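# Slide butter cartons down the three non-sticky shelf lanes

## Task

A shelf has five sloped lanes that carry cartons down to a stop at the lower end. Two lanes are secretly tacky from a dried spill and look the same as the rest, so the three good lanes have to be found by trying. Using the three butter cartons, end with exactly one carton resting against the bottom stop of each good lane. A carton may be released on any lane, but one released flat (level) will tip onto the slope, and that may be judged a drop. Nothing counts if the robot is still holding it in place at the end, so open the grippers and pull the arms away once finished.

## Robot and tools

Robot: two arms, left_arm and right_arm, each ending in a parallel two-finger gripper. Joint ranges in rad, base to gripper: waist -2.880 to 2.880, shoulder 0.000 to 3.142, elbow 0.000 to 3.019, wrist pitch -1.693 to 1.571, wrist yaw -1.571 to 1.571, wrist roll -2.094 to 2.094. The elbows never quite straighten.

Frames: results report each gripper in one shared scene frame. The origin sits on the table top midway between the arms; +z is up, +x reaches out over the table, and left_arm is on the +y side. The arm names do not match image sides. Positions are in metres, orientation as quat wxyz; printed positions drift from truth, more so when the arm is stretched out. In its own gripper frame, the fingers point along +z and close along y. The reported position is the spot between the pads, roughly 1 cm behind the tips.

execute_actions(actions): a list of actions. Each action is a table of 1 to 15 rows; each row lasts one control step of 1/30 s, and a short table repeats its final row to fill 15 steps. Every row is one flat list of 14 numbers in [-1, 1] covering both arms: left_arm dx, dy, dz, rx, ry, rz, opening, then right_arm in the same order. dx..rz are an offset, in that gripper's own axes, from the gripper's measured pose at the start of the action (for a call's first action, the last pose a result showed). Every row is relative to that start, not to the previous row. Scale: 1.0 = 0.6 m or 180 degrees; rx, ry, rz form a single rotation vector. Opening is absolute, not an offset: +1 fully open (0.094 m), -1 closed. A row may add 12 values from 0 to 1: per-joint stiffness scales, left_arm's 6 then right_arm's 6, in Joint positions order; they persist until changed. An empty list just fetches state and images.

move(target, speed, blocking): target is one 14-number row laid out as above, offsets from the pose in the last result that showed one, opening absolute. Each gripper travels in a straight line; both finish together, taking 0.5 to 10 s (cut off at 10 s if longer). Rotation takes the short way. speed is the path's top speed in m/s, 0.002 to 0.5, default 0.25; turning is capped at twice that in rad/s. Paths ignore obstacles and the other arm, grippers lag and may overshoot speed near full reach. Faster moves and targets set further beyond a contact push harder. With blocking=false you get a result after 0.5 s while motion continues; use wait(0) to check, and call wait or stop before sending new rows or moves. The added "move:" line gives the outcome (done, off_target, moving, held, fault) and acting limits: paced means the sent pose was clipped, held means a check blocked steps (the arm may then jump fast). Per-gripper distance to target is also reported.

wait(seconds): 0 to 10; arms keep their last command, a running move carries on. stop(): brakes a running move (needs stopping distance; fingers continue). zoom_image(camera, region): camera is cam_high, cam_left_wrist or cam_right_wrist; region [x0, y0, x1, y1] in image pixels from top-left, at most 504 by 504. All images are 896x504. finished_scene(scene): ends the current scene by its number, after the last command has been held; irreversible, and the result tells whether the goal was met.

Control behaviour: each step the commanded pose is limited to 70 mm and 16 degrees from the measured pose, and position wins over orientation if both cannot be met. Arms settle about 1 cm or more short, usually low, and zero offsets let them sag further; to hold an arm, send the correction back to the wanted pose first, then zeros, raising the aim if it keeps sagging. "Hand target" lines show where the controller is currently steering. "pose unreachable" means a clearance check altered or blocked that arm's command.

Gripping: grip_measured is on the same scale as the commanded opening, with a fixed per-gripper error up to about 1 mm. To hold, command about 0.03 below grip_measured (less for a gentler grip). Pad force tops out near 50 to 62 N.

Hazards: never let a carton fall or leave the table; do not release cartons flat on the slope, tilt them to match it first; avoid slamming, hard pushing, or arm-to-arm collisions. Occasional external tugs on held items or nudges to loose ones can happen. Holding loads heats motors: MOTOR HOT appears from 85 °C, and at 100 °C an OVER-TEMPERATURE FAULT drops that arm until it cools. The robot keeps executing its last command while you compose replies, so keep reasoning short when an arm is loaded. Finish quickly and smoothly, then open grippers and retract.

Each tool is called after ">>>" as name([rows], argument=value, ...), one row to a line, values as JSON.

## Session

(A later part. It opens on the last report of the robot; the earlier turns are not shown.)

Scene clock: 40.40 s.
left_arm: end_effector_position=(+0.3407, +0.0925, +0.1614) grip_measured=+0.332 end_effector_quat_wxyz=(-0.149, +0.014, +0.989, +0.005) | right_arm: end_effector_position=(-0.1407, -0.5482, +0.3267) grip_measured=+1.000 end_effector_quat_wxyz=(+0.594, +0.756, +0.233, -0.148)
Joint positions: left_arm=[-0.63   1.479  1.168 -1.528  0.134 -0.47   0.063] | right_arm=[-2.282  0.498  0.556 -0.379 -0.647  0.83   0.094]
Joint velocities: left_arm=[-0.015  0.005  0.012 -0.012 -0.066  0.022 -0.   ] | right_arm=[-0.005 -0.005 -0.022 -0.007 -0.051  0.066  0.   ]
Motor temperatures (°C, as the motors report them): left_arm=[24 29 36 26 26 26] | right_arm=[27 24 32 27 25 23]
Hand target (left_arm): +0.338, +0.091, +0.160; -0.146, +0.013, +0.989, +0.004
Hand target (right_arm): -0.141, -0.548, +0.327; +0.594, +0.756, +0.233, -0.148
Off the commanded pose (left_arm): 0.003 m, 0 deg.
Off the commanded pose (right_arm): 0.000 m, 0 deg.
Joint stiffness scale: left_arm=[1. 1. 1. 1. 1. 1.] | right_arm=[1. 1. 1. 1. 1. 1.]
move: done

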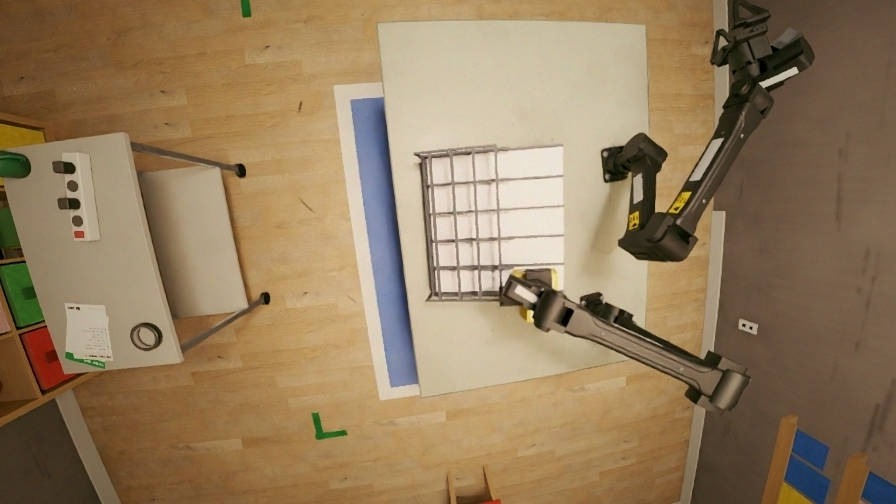

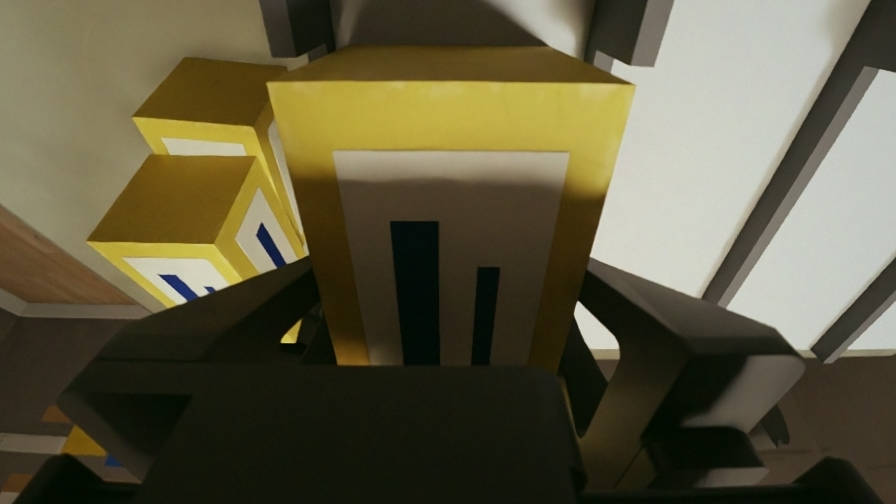

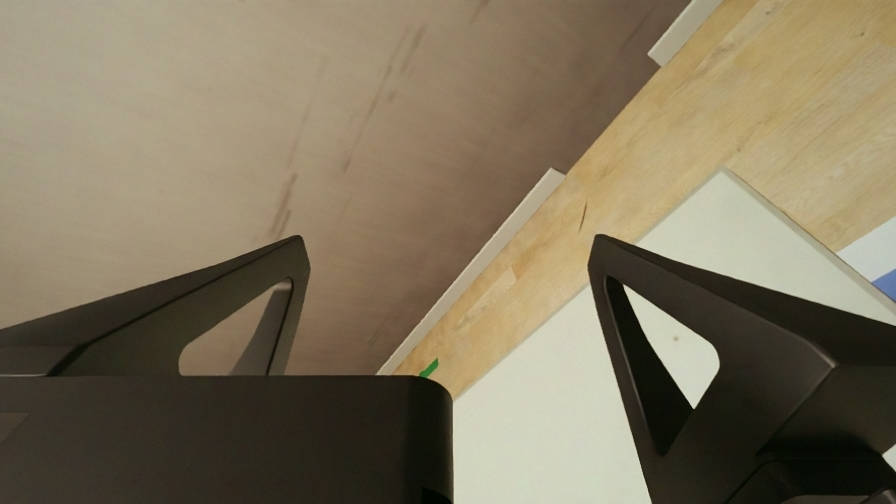

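Shift slightly −y and down a bit.

>>> move(target=[0,-0.008,0.01,0,0,0,0.3,0,0,0,0,0,0,1], speed=0.03)

>>> move(target=[0,0,0,0,0,0,0.7,0,0,0,0,0,0,1])

>>> wait(seconds=1)

Scene clock: 43.37 s.
left_arm: end_effector_position=(+0.3418, +0.0919, +0.1606) grip_measured=+0.332 end_effector_quat_wxyz=(-0.147, +0.014, +0.989, +0.003) | right_arm: end_effector_position=(-0.1407, -0.5482, +0.3267) grip_measured=+1.000 end_effector_quat_wxyz=(+0.594, +0.756, +0.233, -0.148)
Joint positions: left_arm=[-0.63   1.479  1.167 -1.521  0.134 -0.47   0.063] | right_arm=[-2.282  0.498  0.556 -0.379 -0.647  0.83   0.094]
Joint velocities: left_arm=[ 0.005 -0.005  0.002  0.002 -0.11  -0.007  0.   ] | right_arm=[-0.005  0.005  0.002  0.002 -0.037  0.007  0.   ]
Motor temperatures (°C, as the motors report them): left_arm=[24 29 35 26 26 26] | right_arm=[27 24 32 27 25 23]
Hand target (left_arm): +0.339, +0.088, +0.156; -0.149, +0.014, +0.989, +0.005
Hand target (right_arm): -0.141, -0.548, +0.327; +0.594, +0.756, +0.233, -0.148
Off the commanded pose (left_arm): 0.007 m, 0 deg.
Off the commanded pose (right_arm): 0.000 m, 0 deg.
Joint stiffness scale: left_arm=[1. 1. 1. 1. 1. 1.] | right_arm=[1. 1. 1. 1. 1. 1.]
move: done

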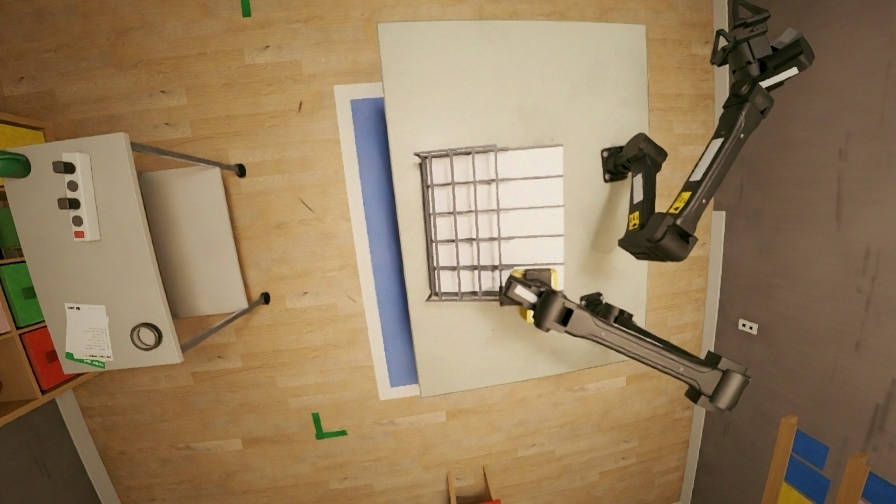

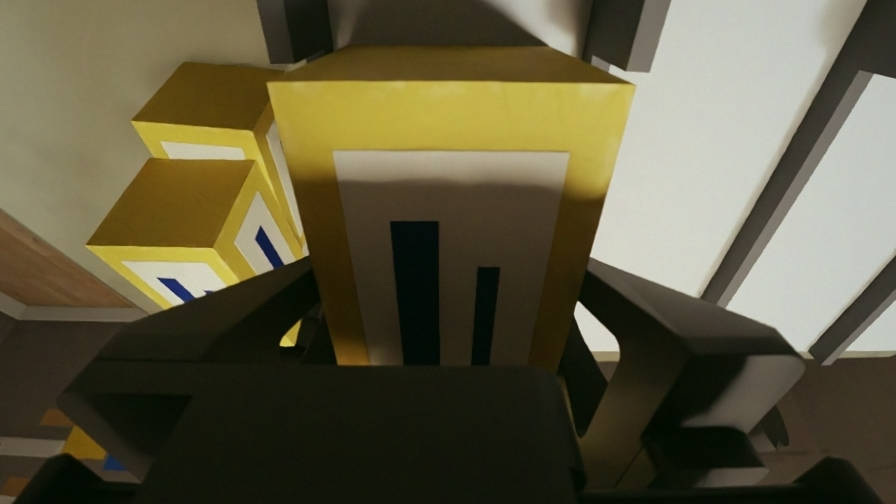

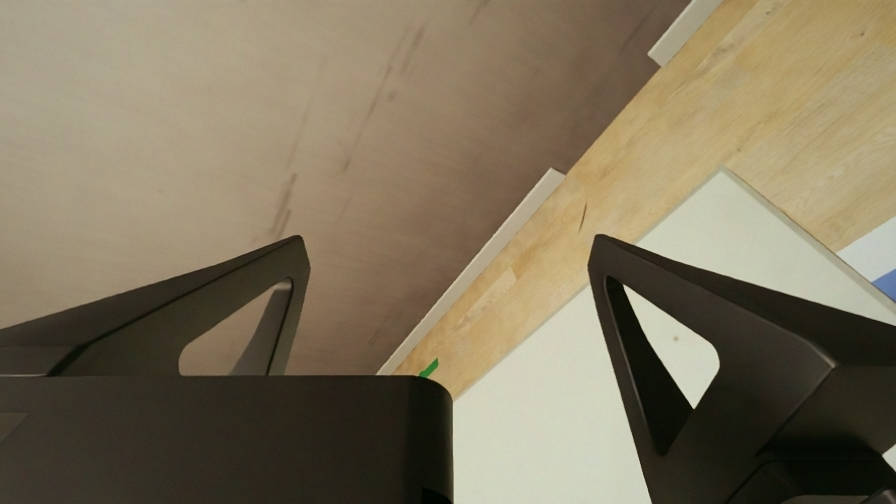

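Scene clock: 43.87 s.
left_arm: end_effector_position=(+0.3418, +0.0919, +0.1606) grip_measured=+0.698 end_effector_quat_wxyz=(-0.147, +0.014, +0.989, +0.003) | right_arm: end_effector_position=(-0.1407, -0.5482, +0.3267) grip_measured=+1.000 end_effector_quat_wxyz=(+0.594, +0.756, +0.233, -0.148)
Joint positions: left_arm=[-0.63   1.479  1.167 -1.521  0.134 -0.47   0.08 ] | right_arm=[-2.282  0.498  0.556 -0.379 -0.647  0.83   0.094]
Joint velocities: left_arm=[-0.024 -0.024 -0.007  0.007  0.007  0.022 -0.   ] | right_arm=[-0.005 -0.015 -0.002  0.002 -0.007  0.022  0.   ]
Motor temperatures (°C, as the motors report them): left_arm=[24 29 35 26 26 26] | right_arm=[27 24 32 27 25 23]
Hand target (left_arm): +0.342, +0.092, +0.161; -0.147, +0.014, +0.989, +0.003
Hand target (right_arm): -0.141, -0.548, +0.327; +0.594, +0.756, +0.233, -0.148
Off the commanded pose (left_arm): 0.000 m, 0 deg.
Off the commanded pose (right_arm): 0.000 m, 0 deg.
Joint stiffness scale: left_arm=[1. 1. 1. 1. 1. 1.] | right_arm=[1. 1. 1. 1. 1. 1.]
move: done

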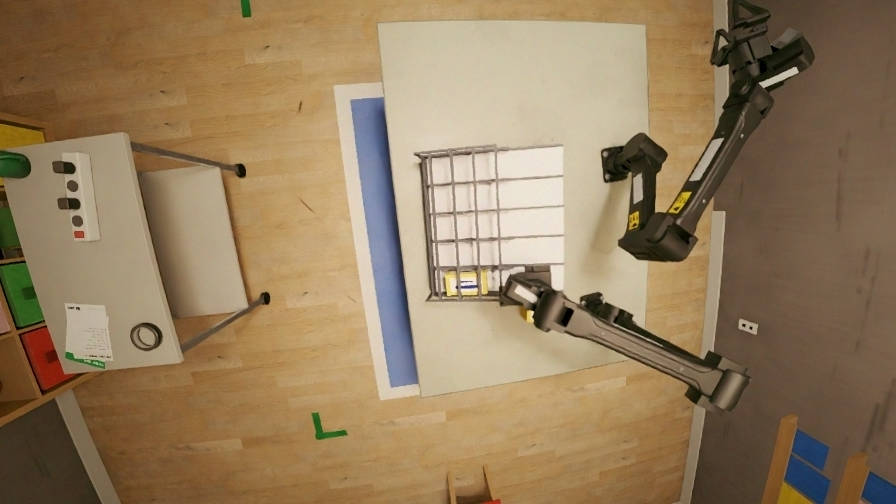

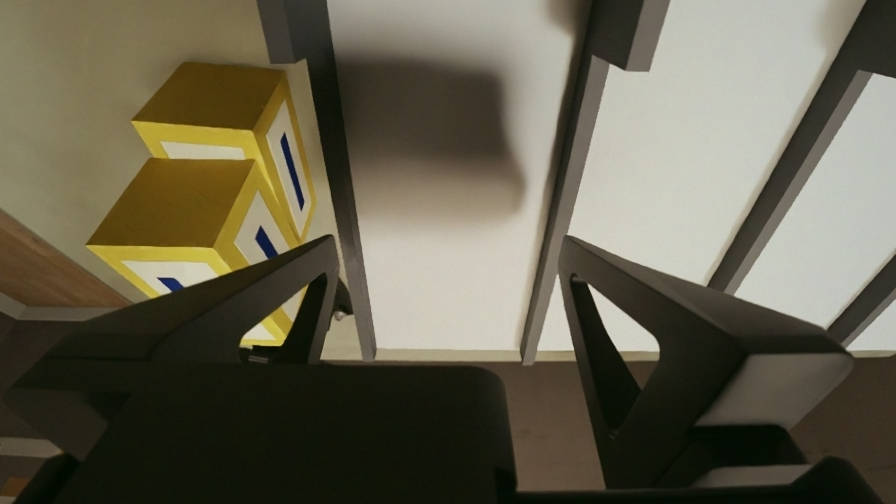

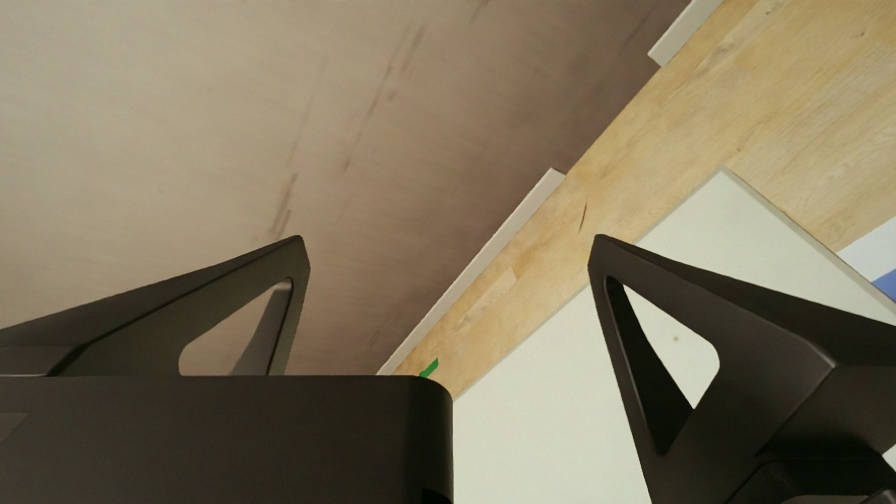

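Scene clock: 44.87 s.
left_arm: end_effector_position=(+0.3418, +0.0919, +0.1606) grip_measured=+0.698 end_effector_quat_wxyz=(-0.147, +0.014, +0.989, +0.003) | right_arm: end_effector_position=(-0.1407, -0.5482, +0.3267) grip_measured=+1.000 end_effector_quat_wxyz=(+0.594, +0.756, +0.233, -0.148)
Joint positions: left_arm=[-0.63   1.479  1.167 -1.521  0.134 -0.47   0.08 ] | right_arm=[-2.282  0.498  0.556 -0.379 -0.647  0.83   0.094]
Joint velocities: left_arm=[-0.005 -0.005  0.007 -0.017 -0.022 -0.095  0.   ] | right_arm=[-0.015  0.005  0.012 -0.007  0.007  0.051  0.   ]
Motor temperatures (°C, as the motors report them): left_arm=[24 29 35 26 26 26] | right_arm=[27 24 32 27 25 23]
Hand target (left_arm): +0.342, +0.092, +0.161; -0.147, +0.014, +0.989, +0.003
Hand target (right_arm): -0.141, -0.548, +0.327; +0.594, +0.756, +0.233, -0.148
Off the commanded pose (left_arm): 0.000 m, 0 deg.
Off the commanded pose (right_arm): 0.000 m, 0 deg.
Joint stiffness scale: left_arm=[1. 1. 1. 1. 1. 1.] | right_arm=[1. 1. 1. 1. 1. 1.]
wait: 1.00 s; at rest by 0.17 s

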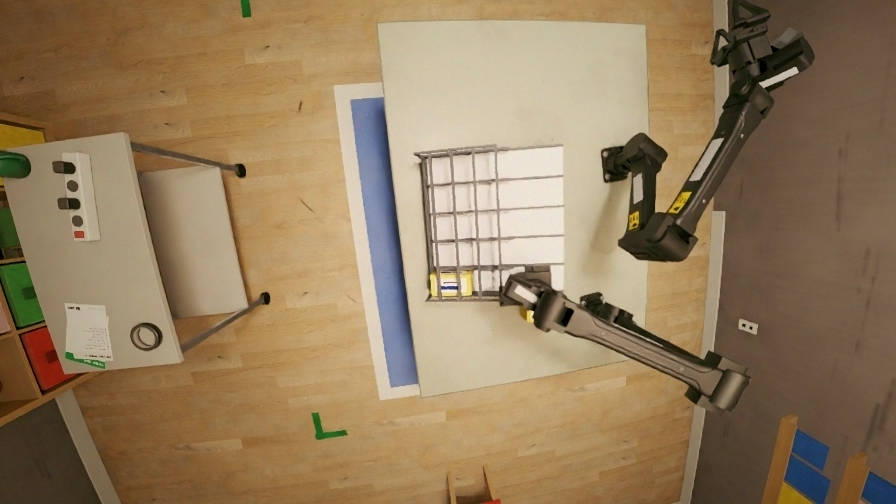

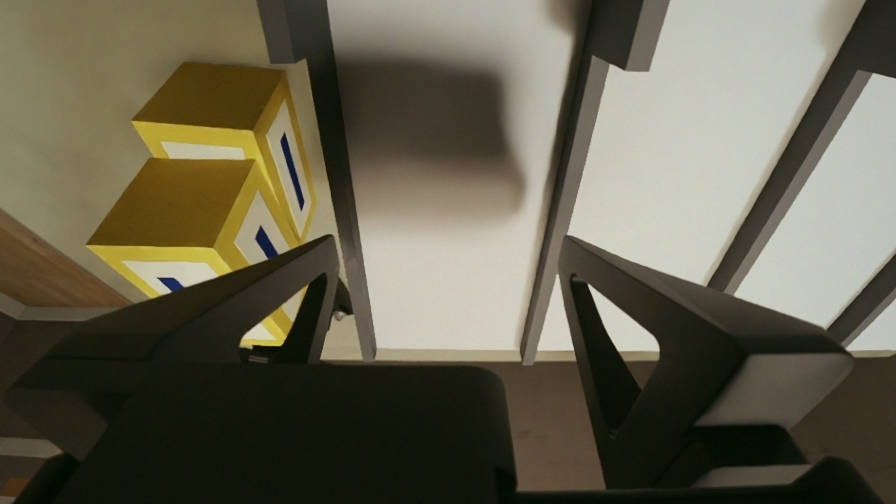

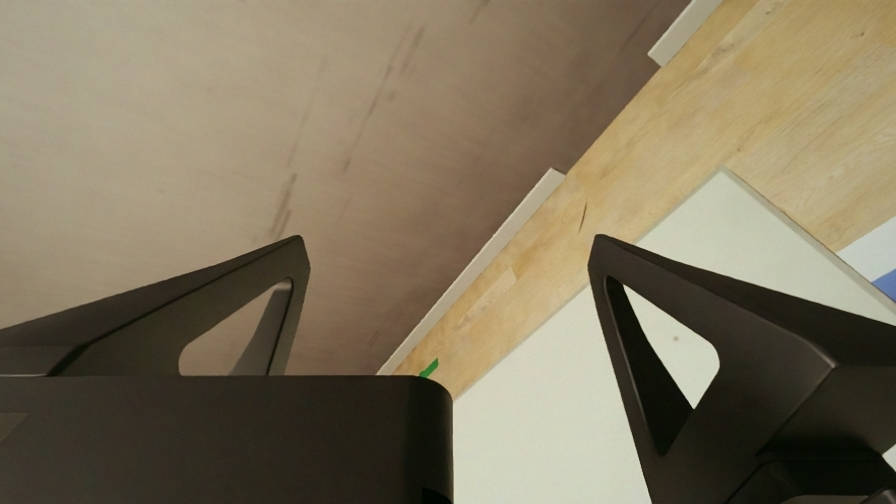

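>>> move(target=[0.03,0,-0.11,0,-0.107,-0.009,1,0,0,0,0,0,0,1], speed=0.15)

>>> move(target=[0.13,0.23,-0.02,0,0,0,1,0,0,0,0,0,0,1], speed=0.2)

Scene clock: 50.00 s.
left_arm: end_effector_position=(+0.3424, +0.0963, +0.2315) grip_measured=+1.000 end_effector_quat_wxyz=(+0.013, +0.004, +1.000, +0.006) | right_arm: end_effector_position=(-0.1407, -0.5482, +0.3267) grip_measured=+1.000 end_effector_quat_wxyz=(+0.594, +0.756, +0.233, -0.148)
Joint positions: left_arm=[-0.695  1.257  1.167 -1.465 -0.025 -0.572  0.094] | right_arm=[-2.282  0.498  0.556 -0.379 -0.647  0.83   0.094]
Joint velocities: left_arm=[-0.005 -0.015 -0.007 -0.007 -0.095  0.037  0.   ] | right_arm=[-0.015  0.005  0.012 -0.007  0.022 -0.022  0.   ]
Motor temperatures (°C, as the motors report them): left_arm=[24 29 34 26 26 26] | right_arm=[27 24 32 27 25 23]
Hand target (left_arm): +0.344, +0.091, +0.230; +0.021, -0.000, +1.000, +0.003
Hand target (right_arm): -0.141, -0.548, +0.327; +0.594, +0.756, +0.233, -0.148
Off the commanded pose (left_arm): 0.005 m, 1 deg.
Off the commanded pose (right_arm): 0.000 m, 0 deg.
Joint stiffness scale: left_arm=[1. 1. 1. 1. 1. 1.] | right_arm=[1. 1. 1. 1. 1. 1.]
move: done

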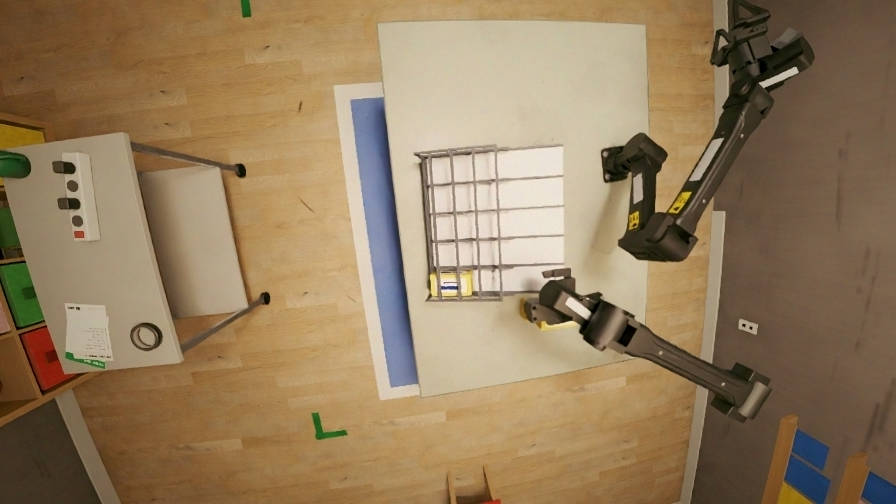

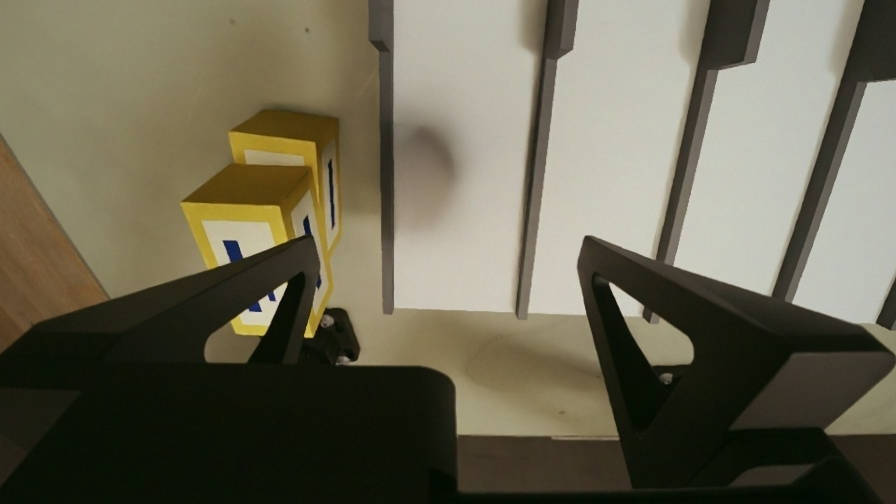

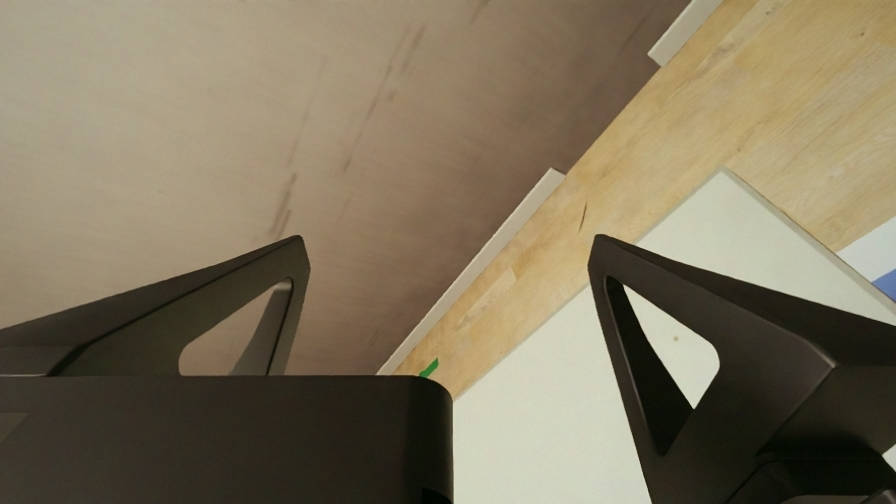

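Scene clock: 51.40 s.
left_arm: end_effector_position=(+0.2719, +0.2341, +0.2523) grip_measured=+1.000 end_effector_quat_wxyz=(+0.032, -0.003, +0.999, +0.004) | right_arm: end_effector_position=(-0.1407, -0.5482, +0.3267) grip_measured=+1.000 end_effector_quat_wxyz=(+0.594, +0.756, +0.233, -0.148)
Joint positions: left_arm=[-0.359  0.895  0.971 -1.588 -0.023 -0.251  0.094] | right_arm=[-2.282  0.498  0.556 -0.379 -0.647  0.83   0.094]
Joint velocities: left_arm=[ 0.005 -0.005  0.007  0.012  0.037 -0.051  0.   ] | right_arm=[-0.005 -0.005  0.002 -0.007 -0.007  0.007  0.   ]
Motor temperatures (°C, as the motors report them): left_arm=[24 29 34 26 26 26] | right_arm=[27 24 32 27 25 23]
Hand target (left_arm): +0.265, +0.237, +0.245; +0.013, +0.004, +1.000, +0.007
Hand target (right_arm): -0.141, -0.548, +0.327; +0.594, +0.756, +0.233, -0.148
Off the commanded pose (left_arm): 0.011 m, 2 deg.
Off the commanded pose (right_arm): 0.000 m, 0 deg.
Joint stiffness scale: left_arm=[1. 1. 1. 1. 1. 1.] | right_arm=[1. 1. 1. 1. 1. 1.]
move: off_target (left_arm)

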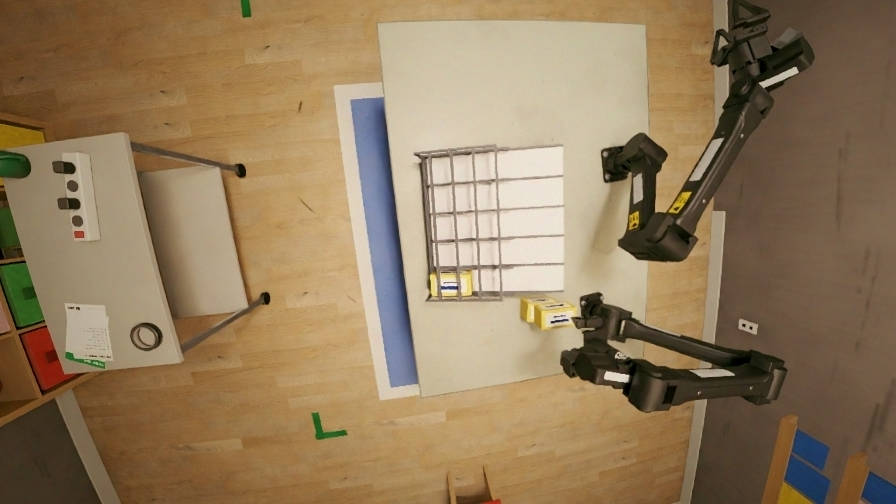

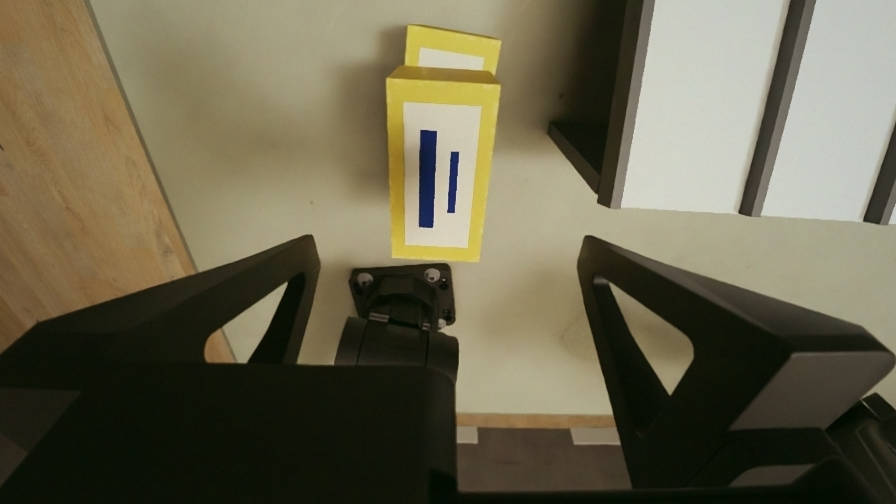

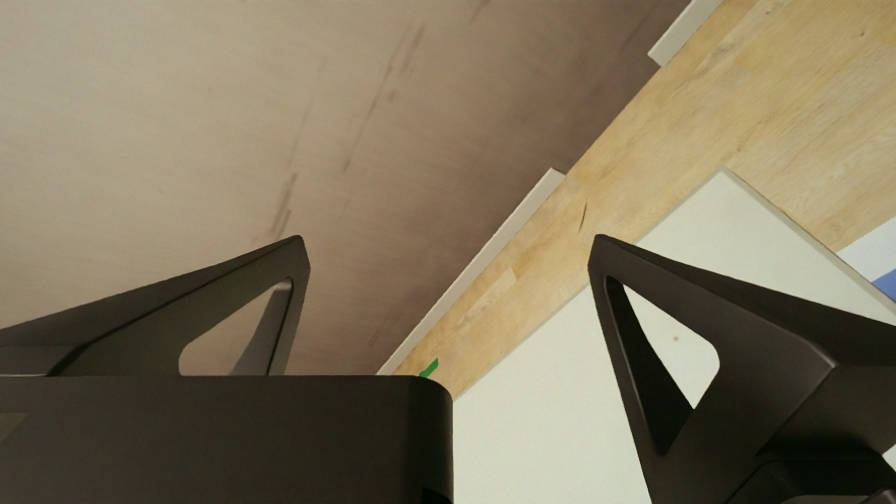

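>>> move(target=[0,0.006,0.165,0,0.008,0.012,1,0,0,0,0,0,0,1], speed=0.15)

Scene clock: 54.13 s.
left_arm: end_effector_position=(+0.2749, +0.2365, +0.1578) grip_measured=+1.000 end_effector_quat_wxyz=(+0.017, +0.012, +1.000, +0.006) | right_arm: end_effector_position=(-0.1407, -0.5482, +0.3267) grip_measured=+1.000 end_effector_quat_wxyz=(+0.594, +0.756, +0.233, -0.148)
Joint positions: left_arm=[-0.343  0.94   0.748 -1.349 -0.02  -0.205  0.094] | right_arm=[-2.282  0.498  0.556 -0.379 -0.647  0.83   0.094]
Joint velocities: left_arm=[-0.024 -0.015 -0.007  0.007  0.007  0.007  0.   ] | right_arm=[-0.005 -0.005 -0.012 -0.002 -0.007  0.007  0.   ]
Motor temperatures (°C, as the motors report them): left_arm=[24 29 34 26 26 26] | right_arm=[27 24 33 27 25 23]
Hand target (left_arm): +0.277, +0.238, +0.153; +0.019, +0.015, +1.000, +0.005
Hand target (right_arm): -0.141, -0.548, +0.327; +0.594, +0.756, +0.233, -0.148
Off the commanded pose (left_arm): 0.006 m, 1 deg.
Off the commanded pose (right_arm): 0.000 m, 0 deg.
Joint stiffness scale: left_arm=[1. 1. 1. 1. 1. 1.] | right_arm=[1. 1. 1. 1. 1. 1.]
move: done

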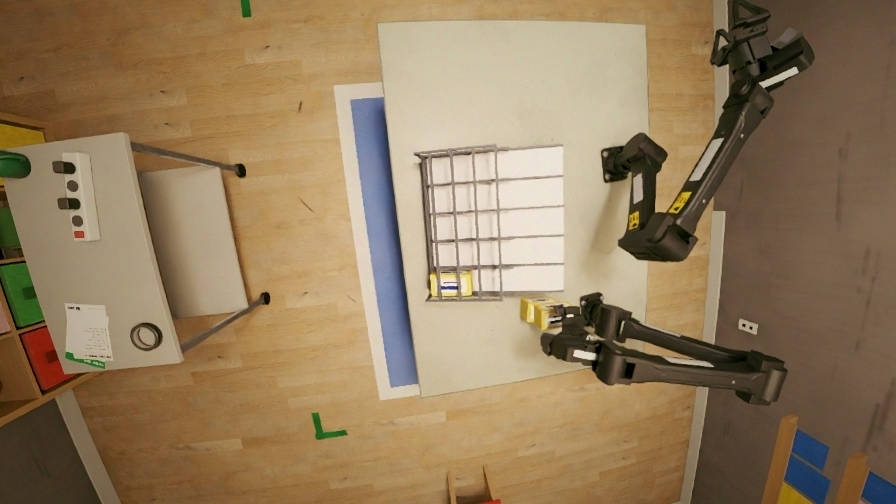

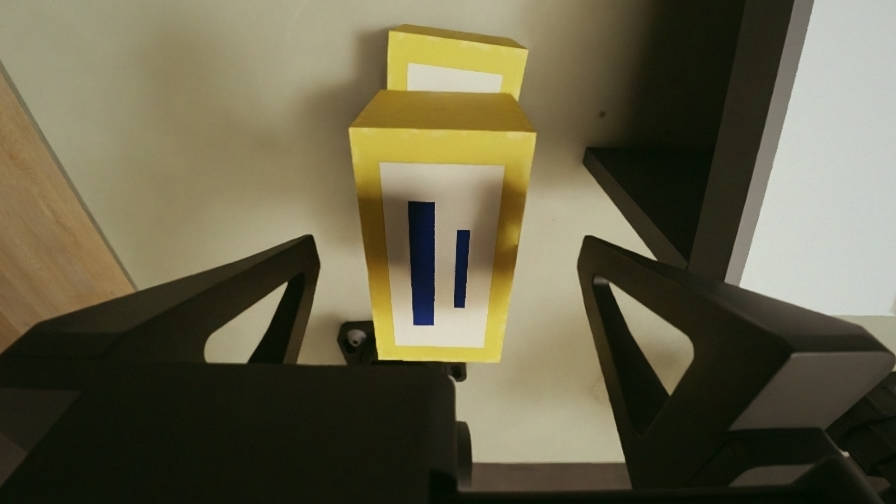

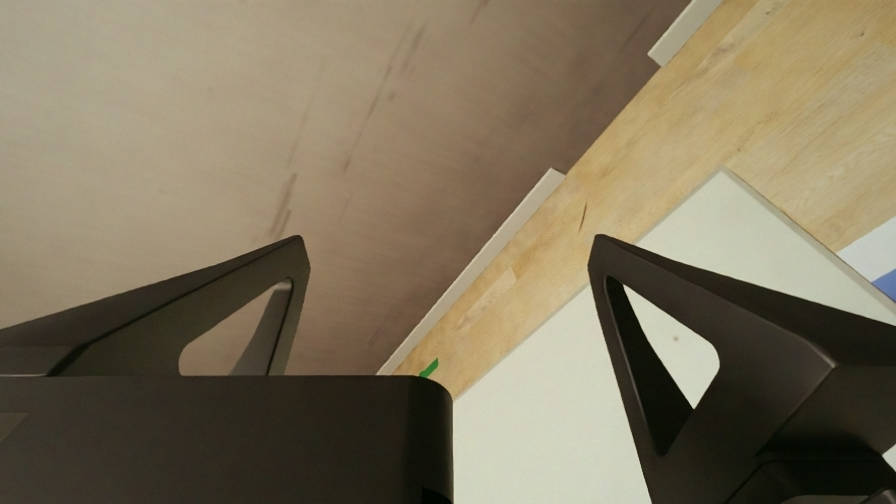

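>>> move(target=[0,0.004,0.108,0,0,0,1,0,0,0,0,0,0,1], speed=0.08)

Scene clock: 59.80 s.
left_arm: end_effector_position=(+0.2760, +0.2367, +0.0989) grip_measured=+1.000 end_effector_quat_wxyz=(+0.017, +0.012, +1.000, +0.006) | right_arm: end_effector_position=(-0.1407, -0.5482, +0.3267) grip_measured=+1.000 end_effector_quat_wxyz=(+0.594, +0.756, +0.233, -0.148)
Joint positions: left_arm=[-0.341  1.     0.621 -1.161 -0.02  -0.203  0.094] | right_arm=[-2.282  0.498  0.556 -0.379 -0.647  0.83   0.094]
Joint velocities: left_arm=[ 0.005 -0.005 -0.007 -0.002 -0.022  0.007  0.   ] | right_arm=[ 0.005 -0.005  0.002  0.002 -0.051 -0.022  0.   ]
Motor temperatures (°C, as the motors report them): left_arm=[24 29 34 26 26 26] | right_arm=[27 24 33 27 25 23]
Hand target (left_arm): +0.277, +0.239, +0.093; +0.017, +0.012, +1.000, +0.006
Hand target (right_arm): -0.141, -0.548, +0.327; +0.594, +0.756, +0.233, -0.148
Off the commanded pose (left_arm): 0.007 m, 0 deg.
Off the commanded pose (right_arm): 0.000 m, 0 deg.
Joint stiffness scale: left_arm=[1. 1. 1. 1. 1. 1.] | right_arm=[1. 1. 1. 1. 1. 1.]
move: done

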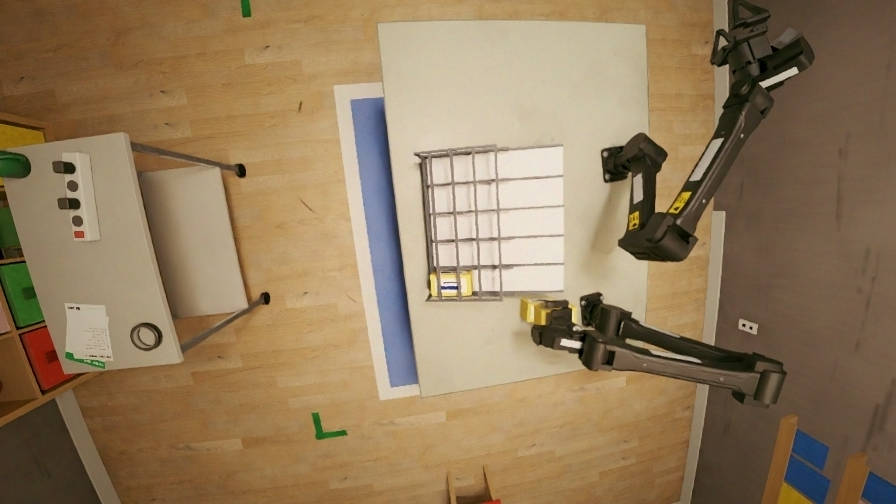

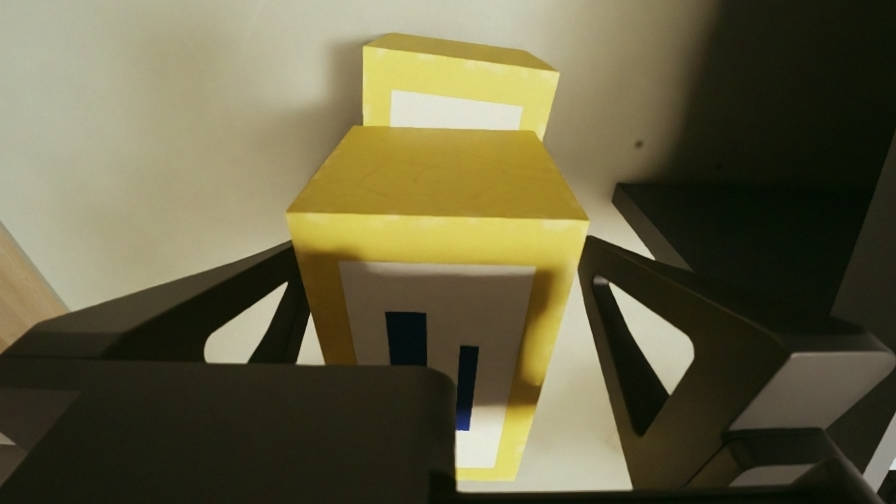

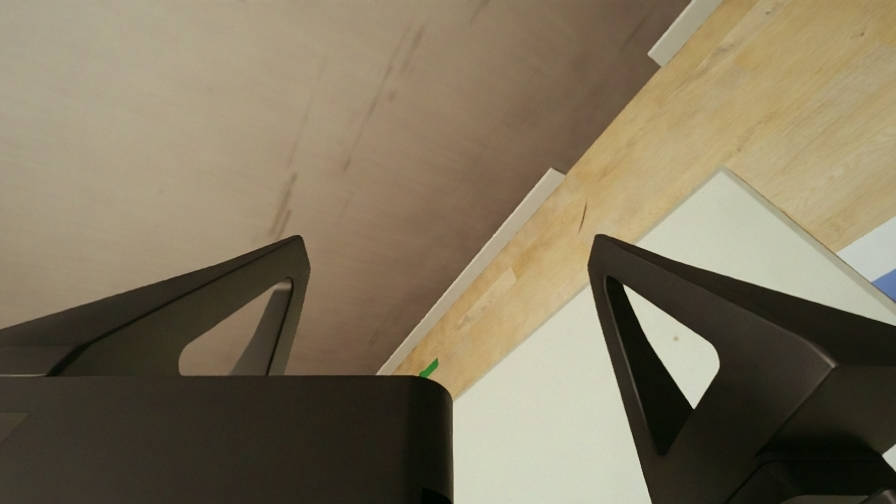

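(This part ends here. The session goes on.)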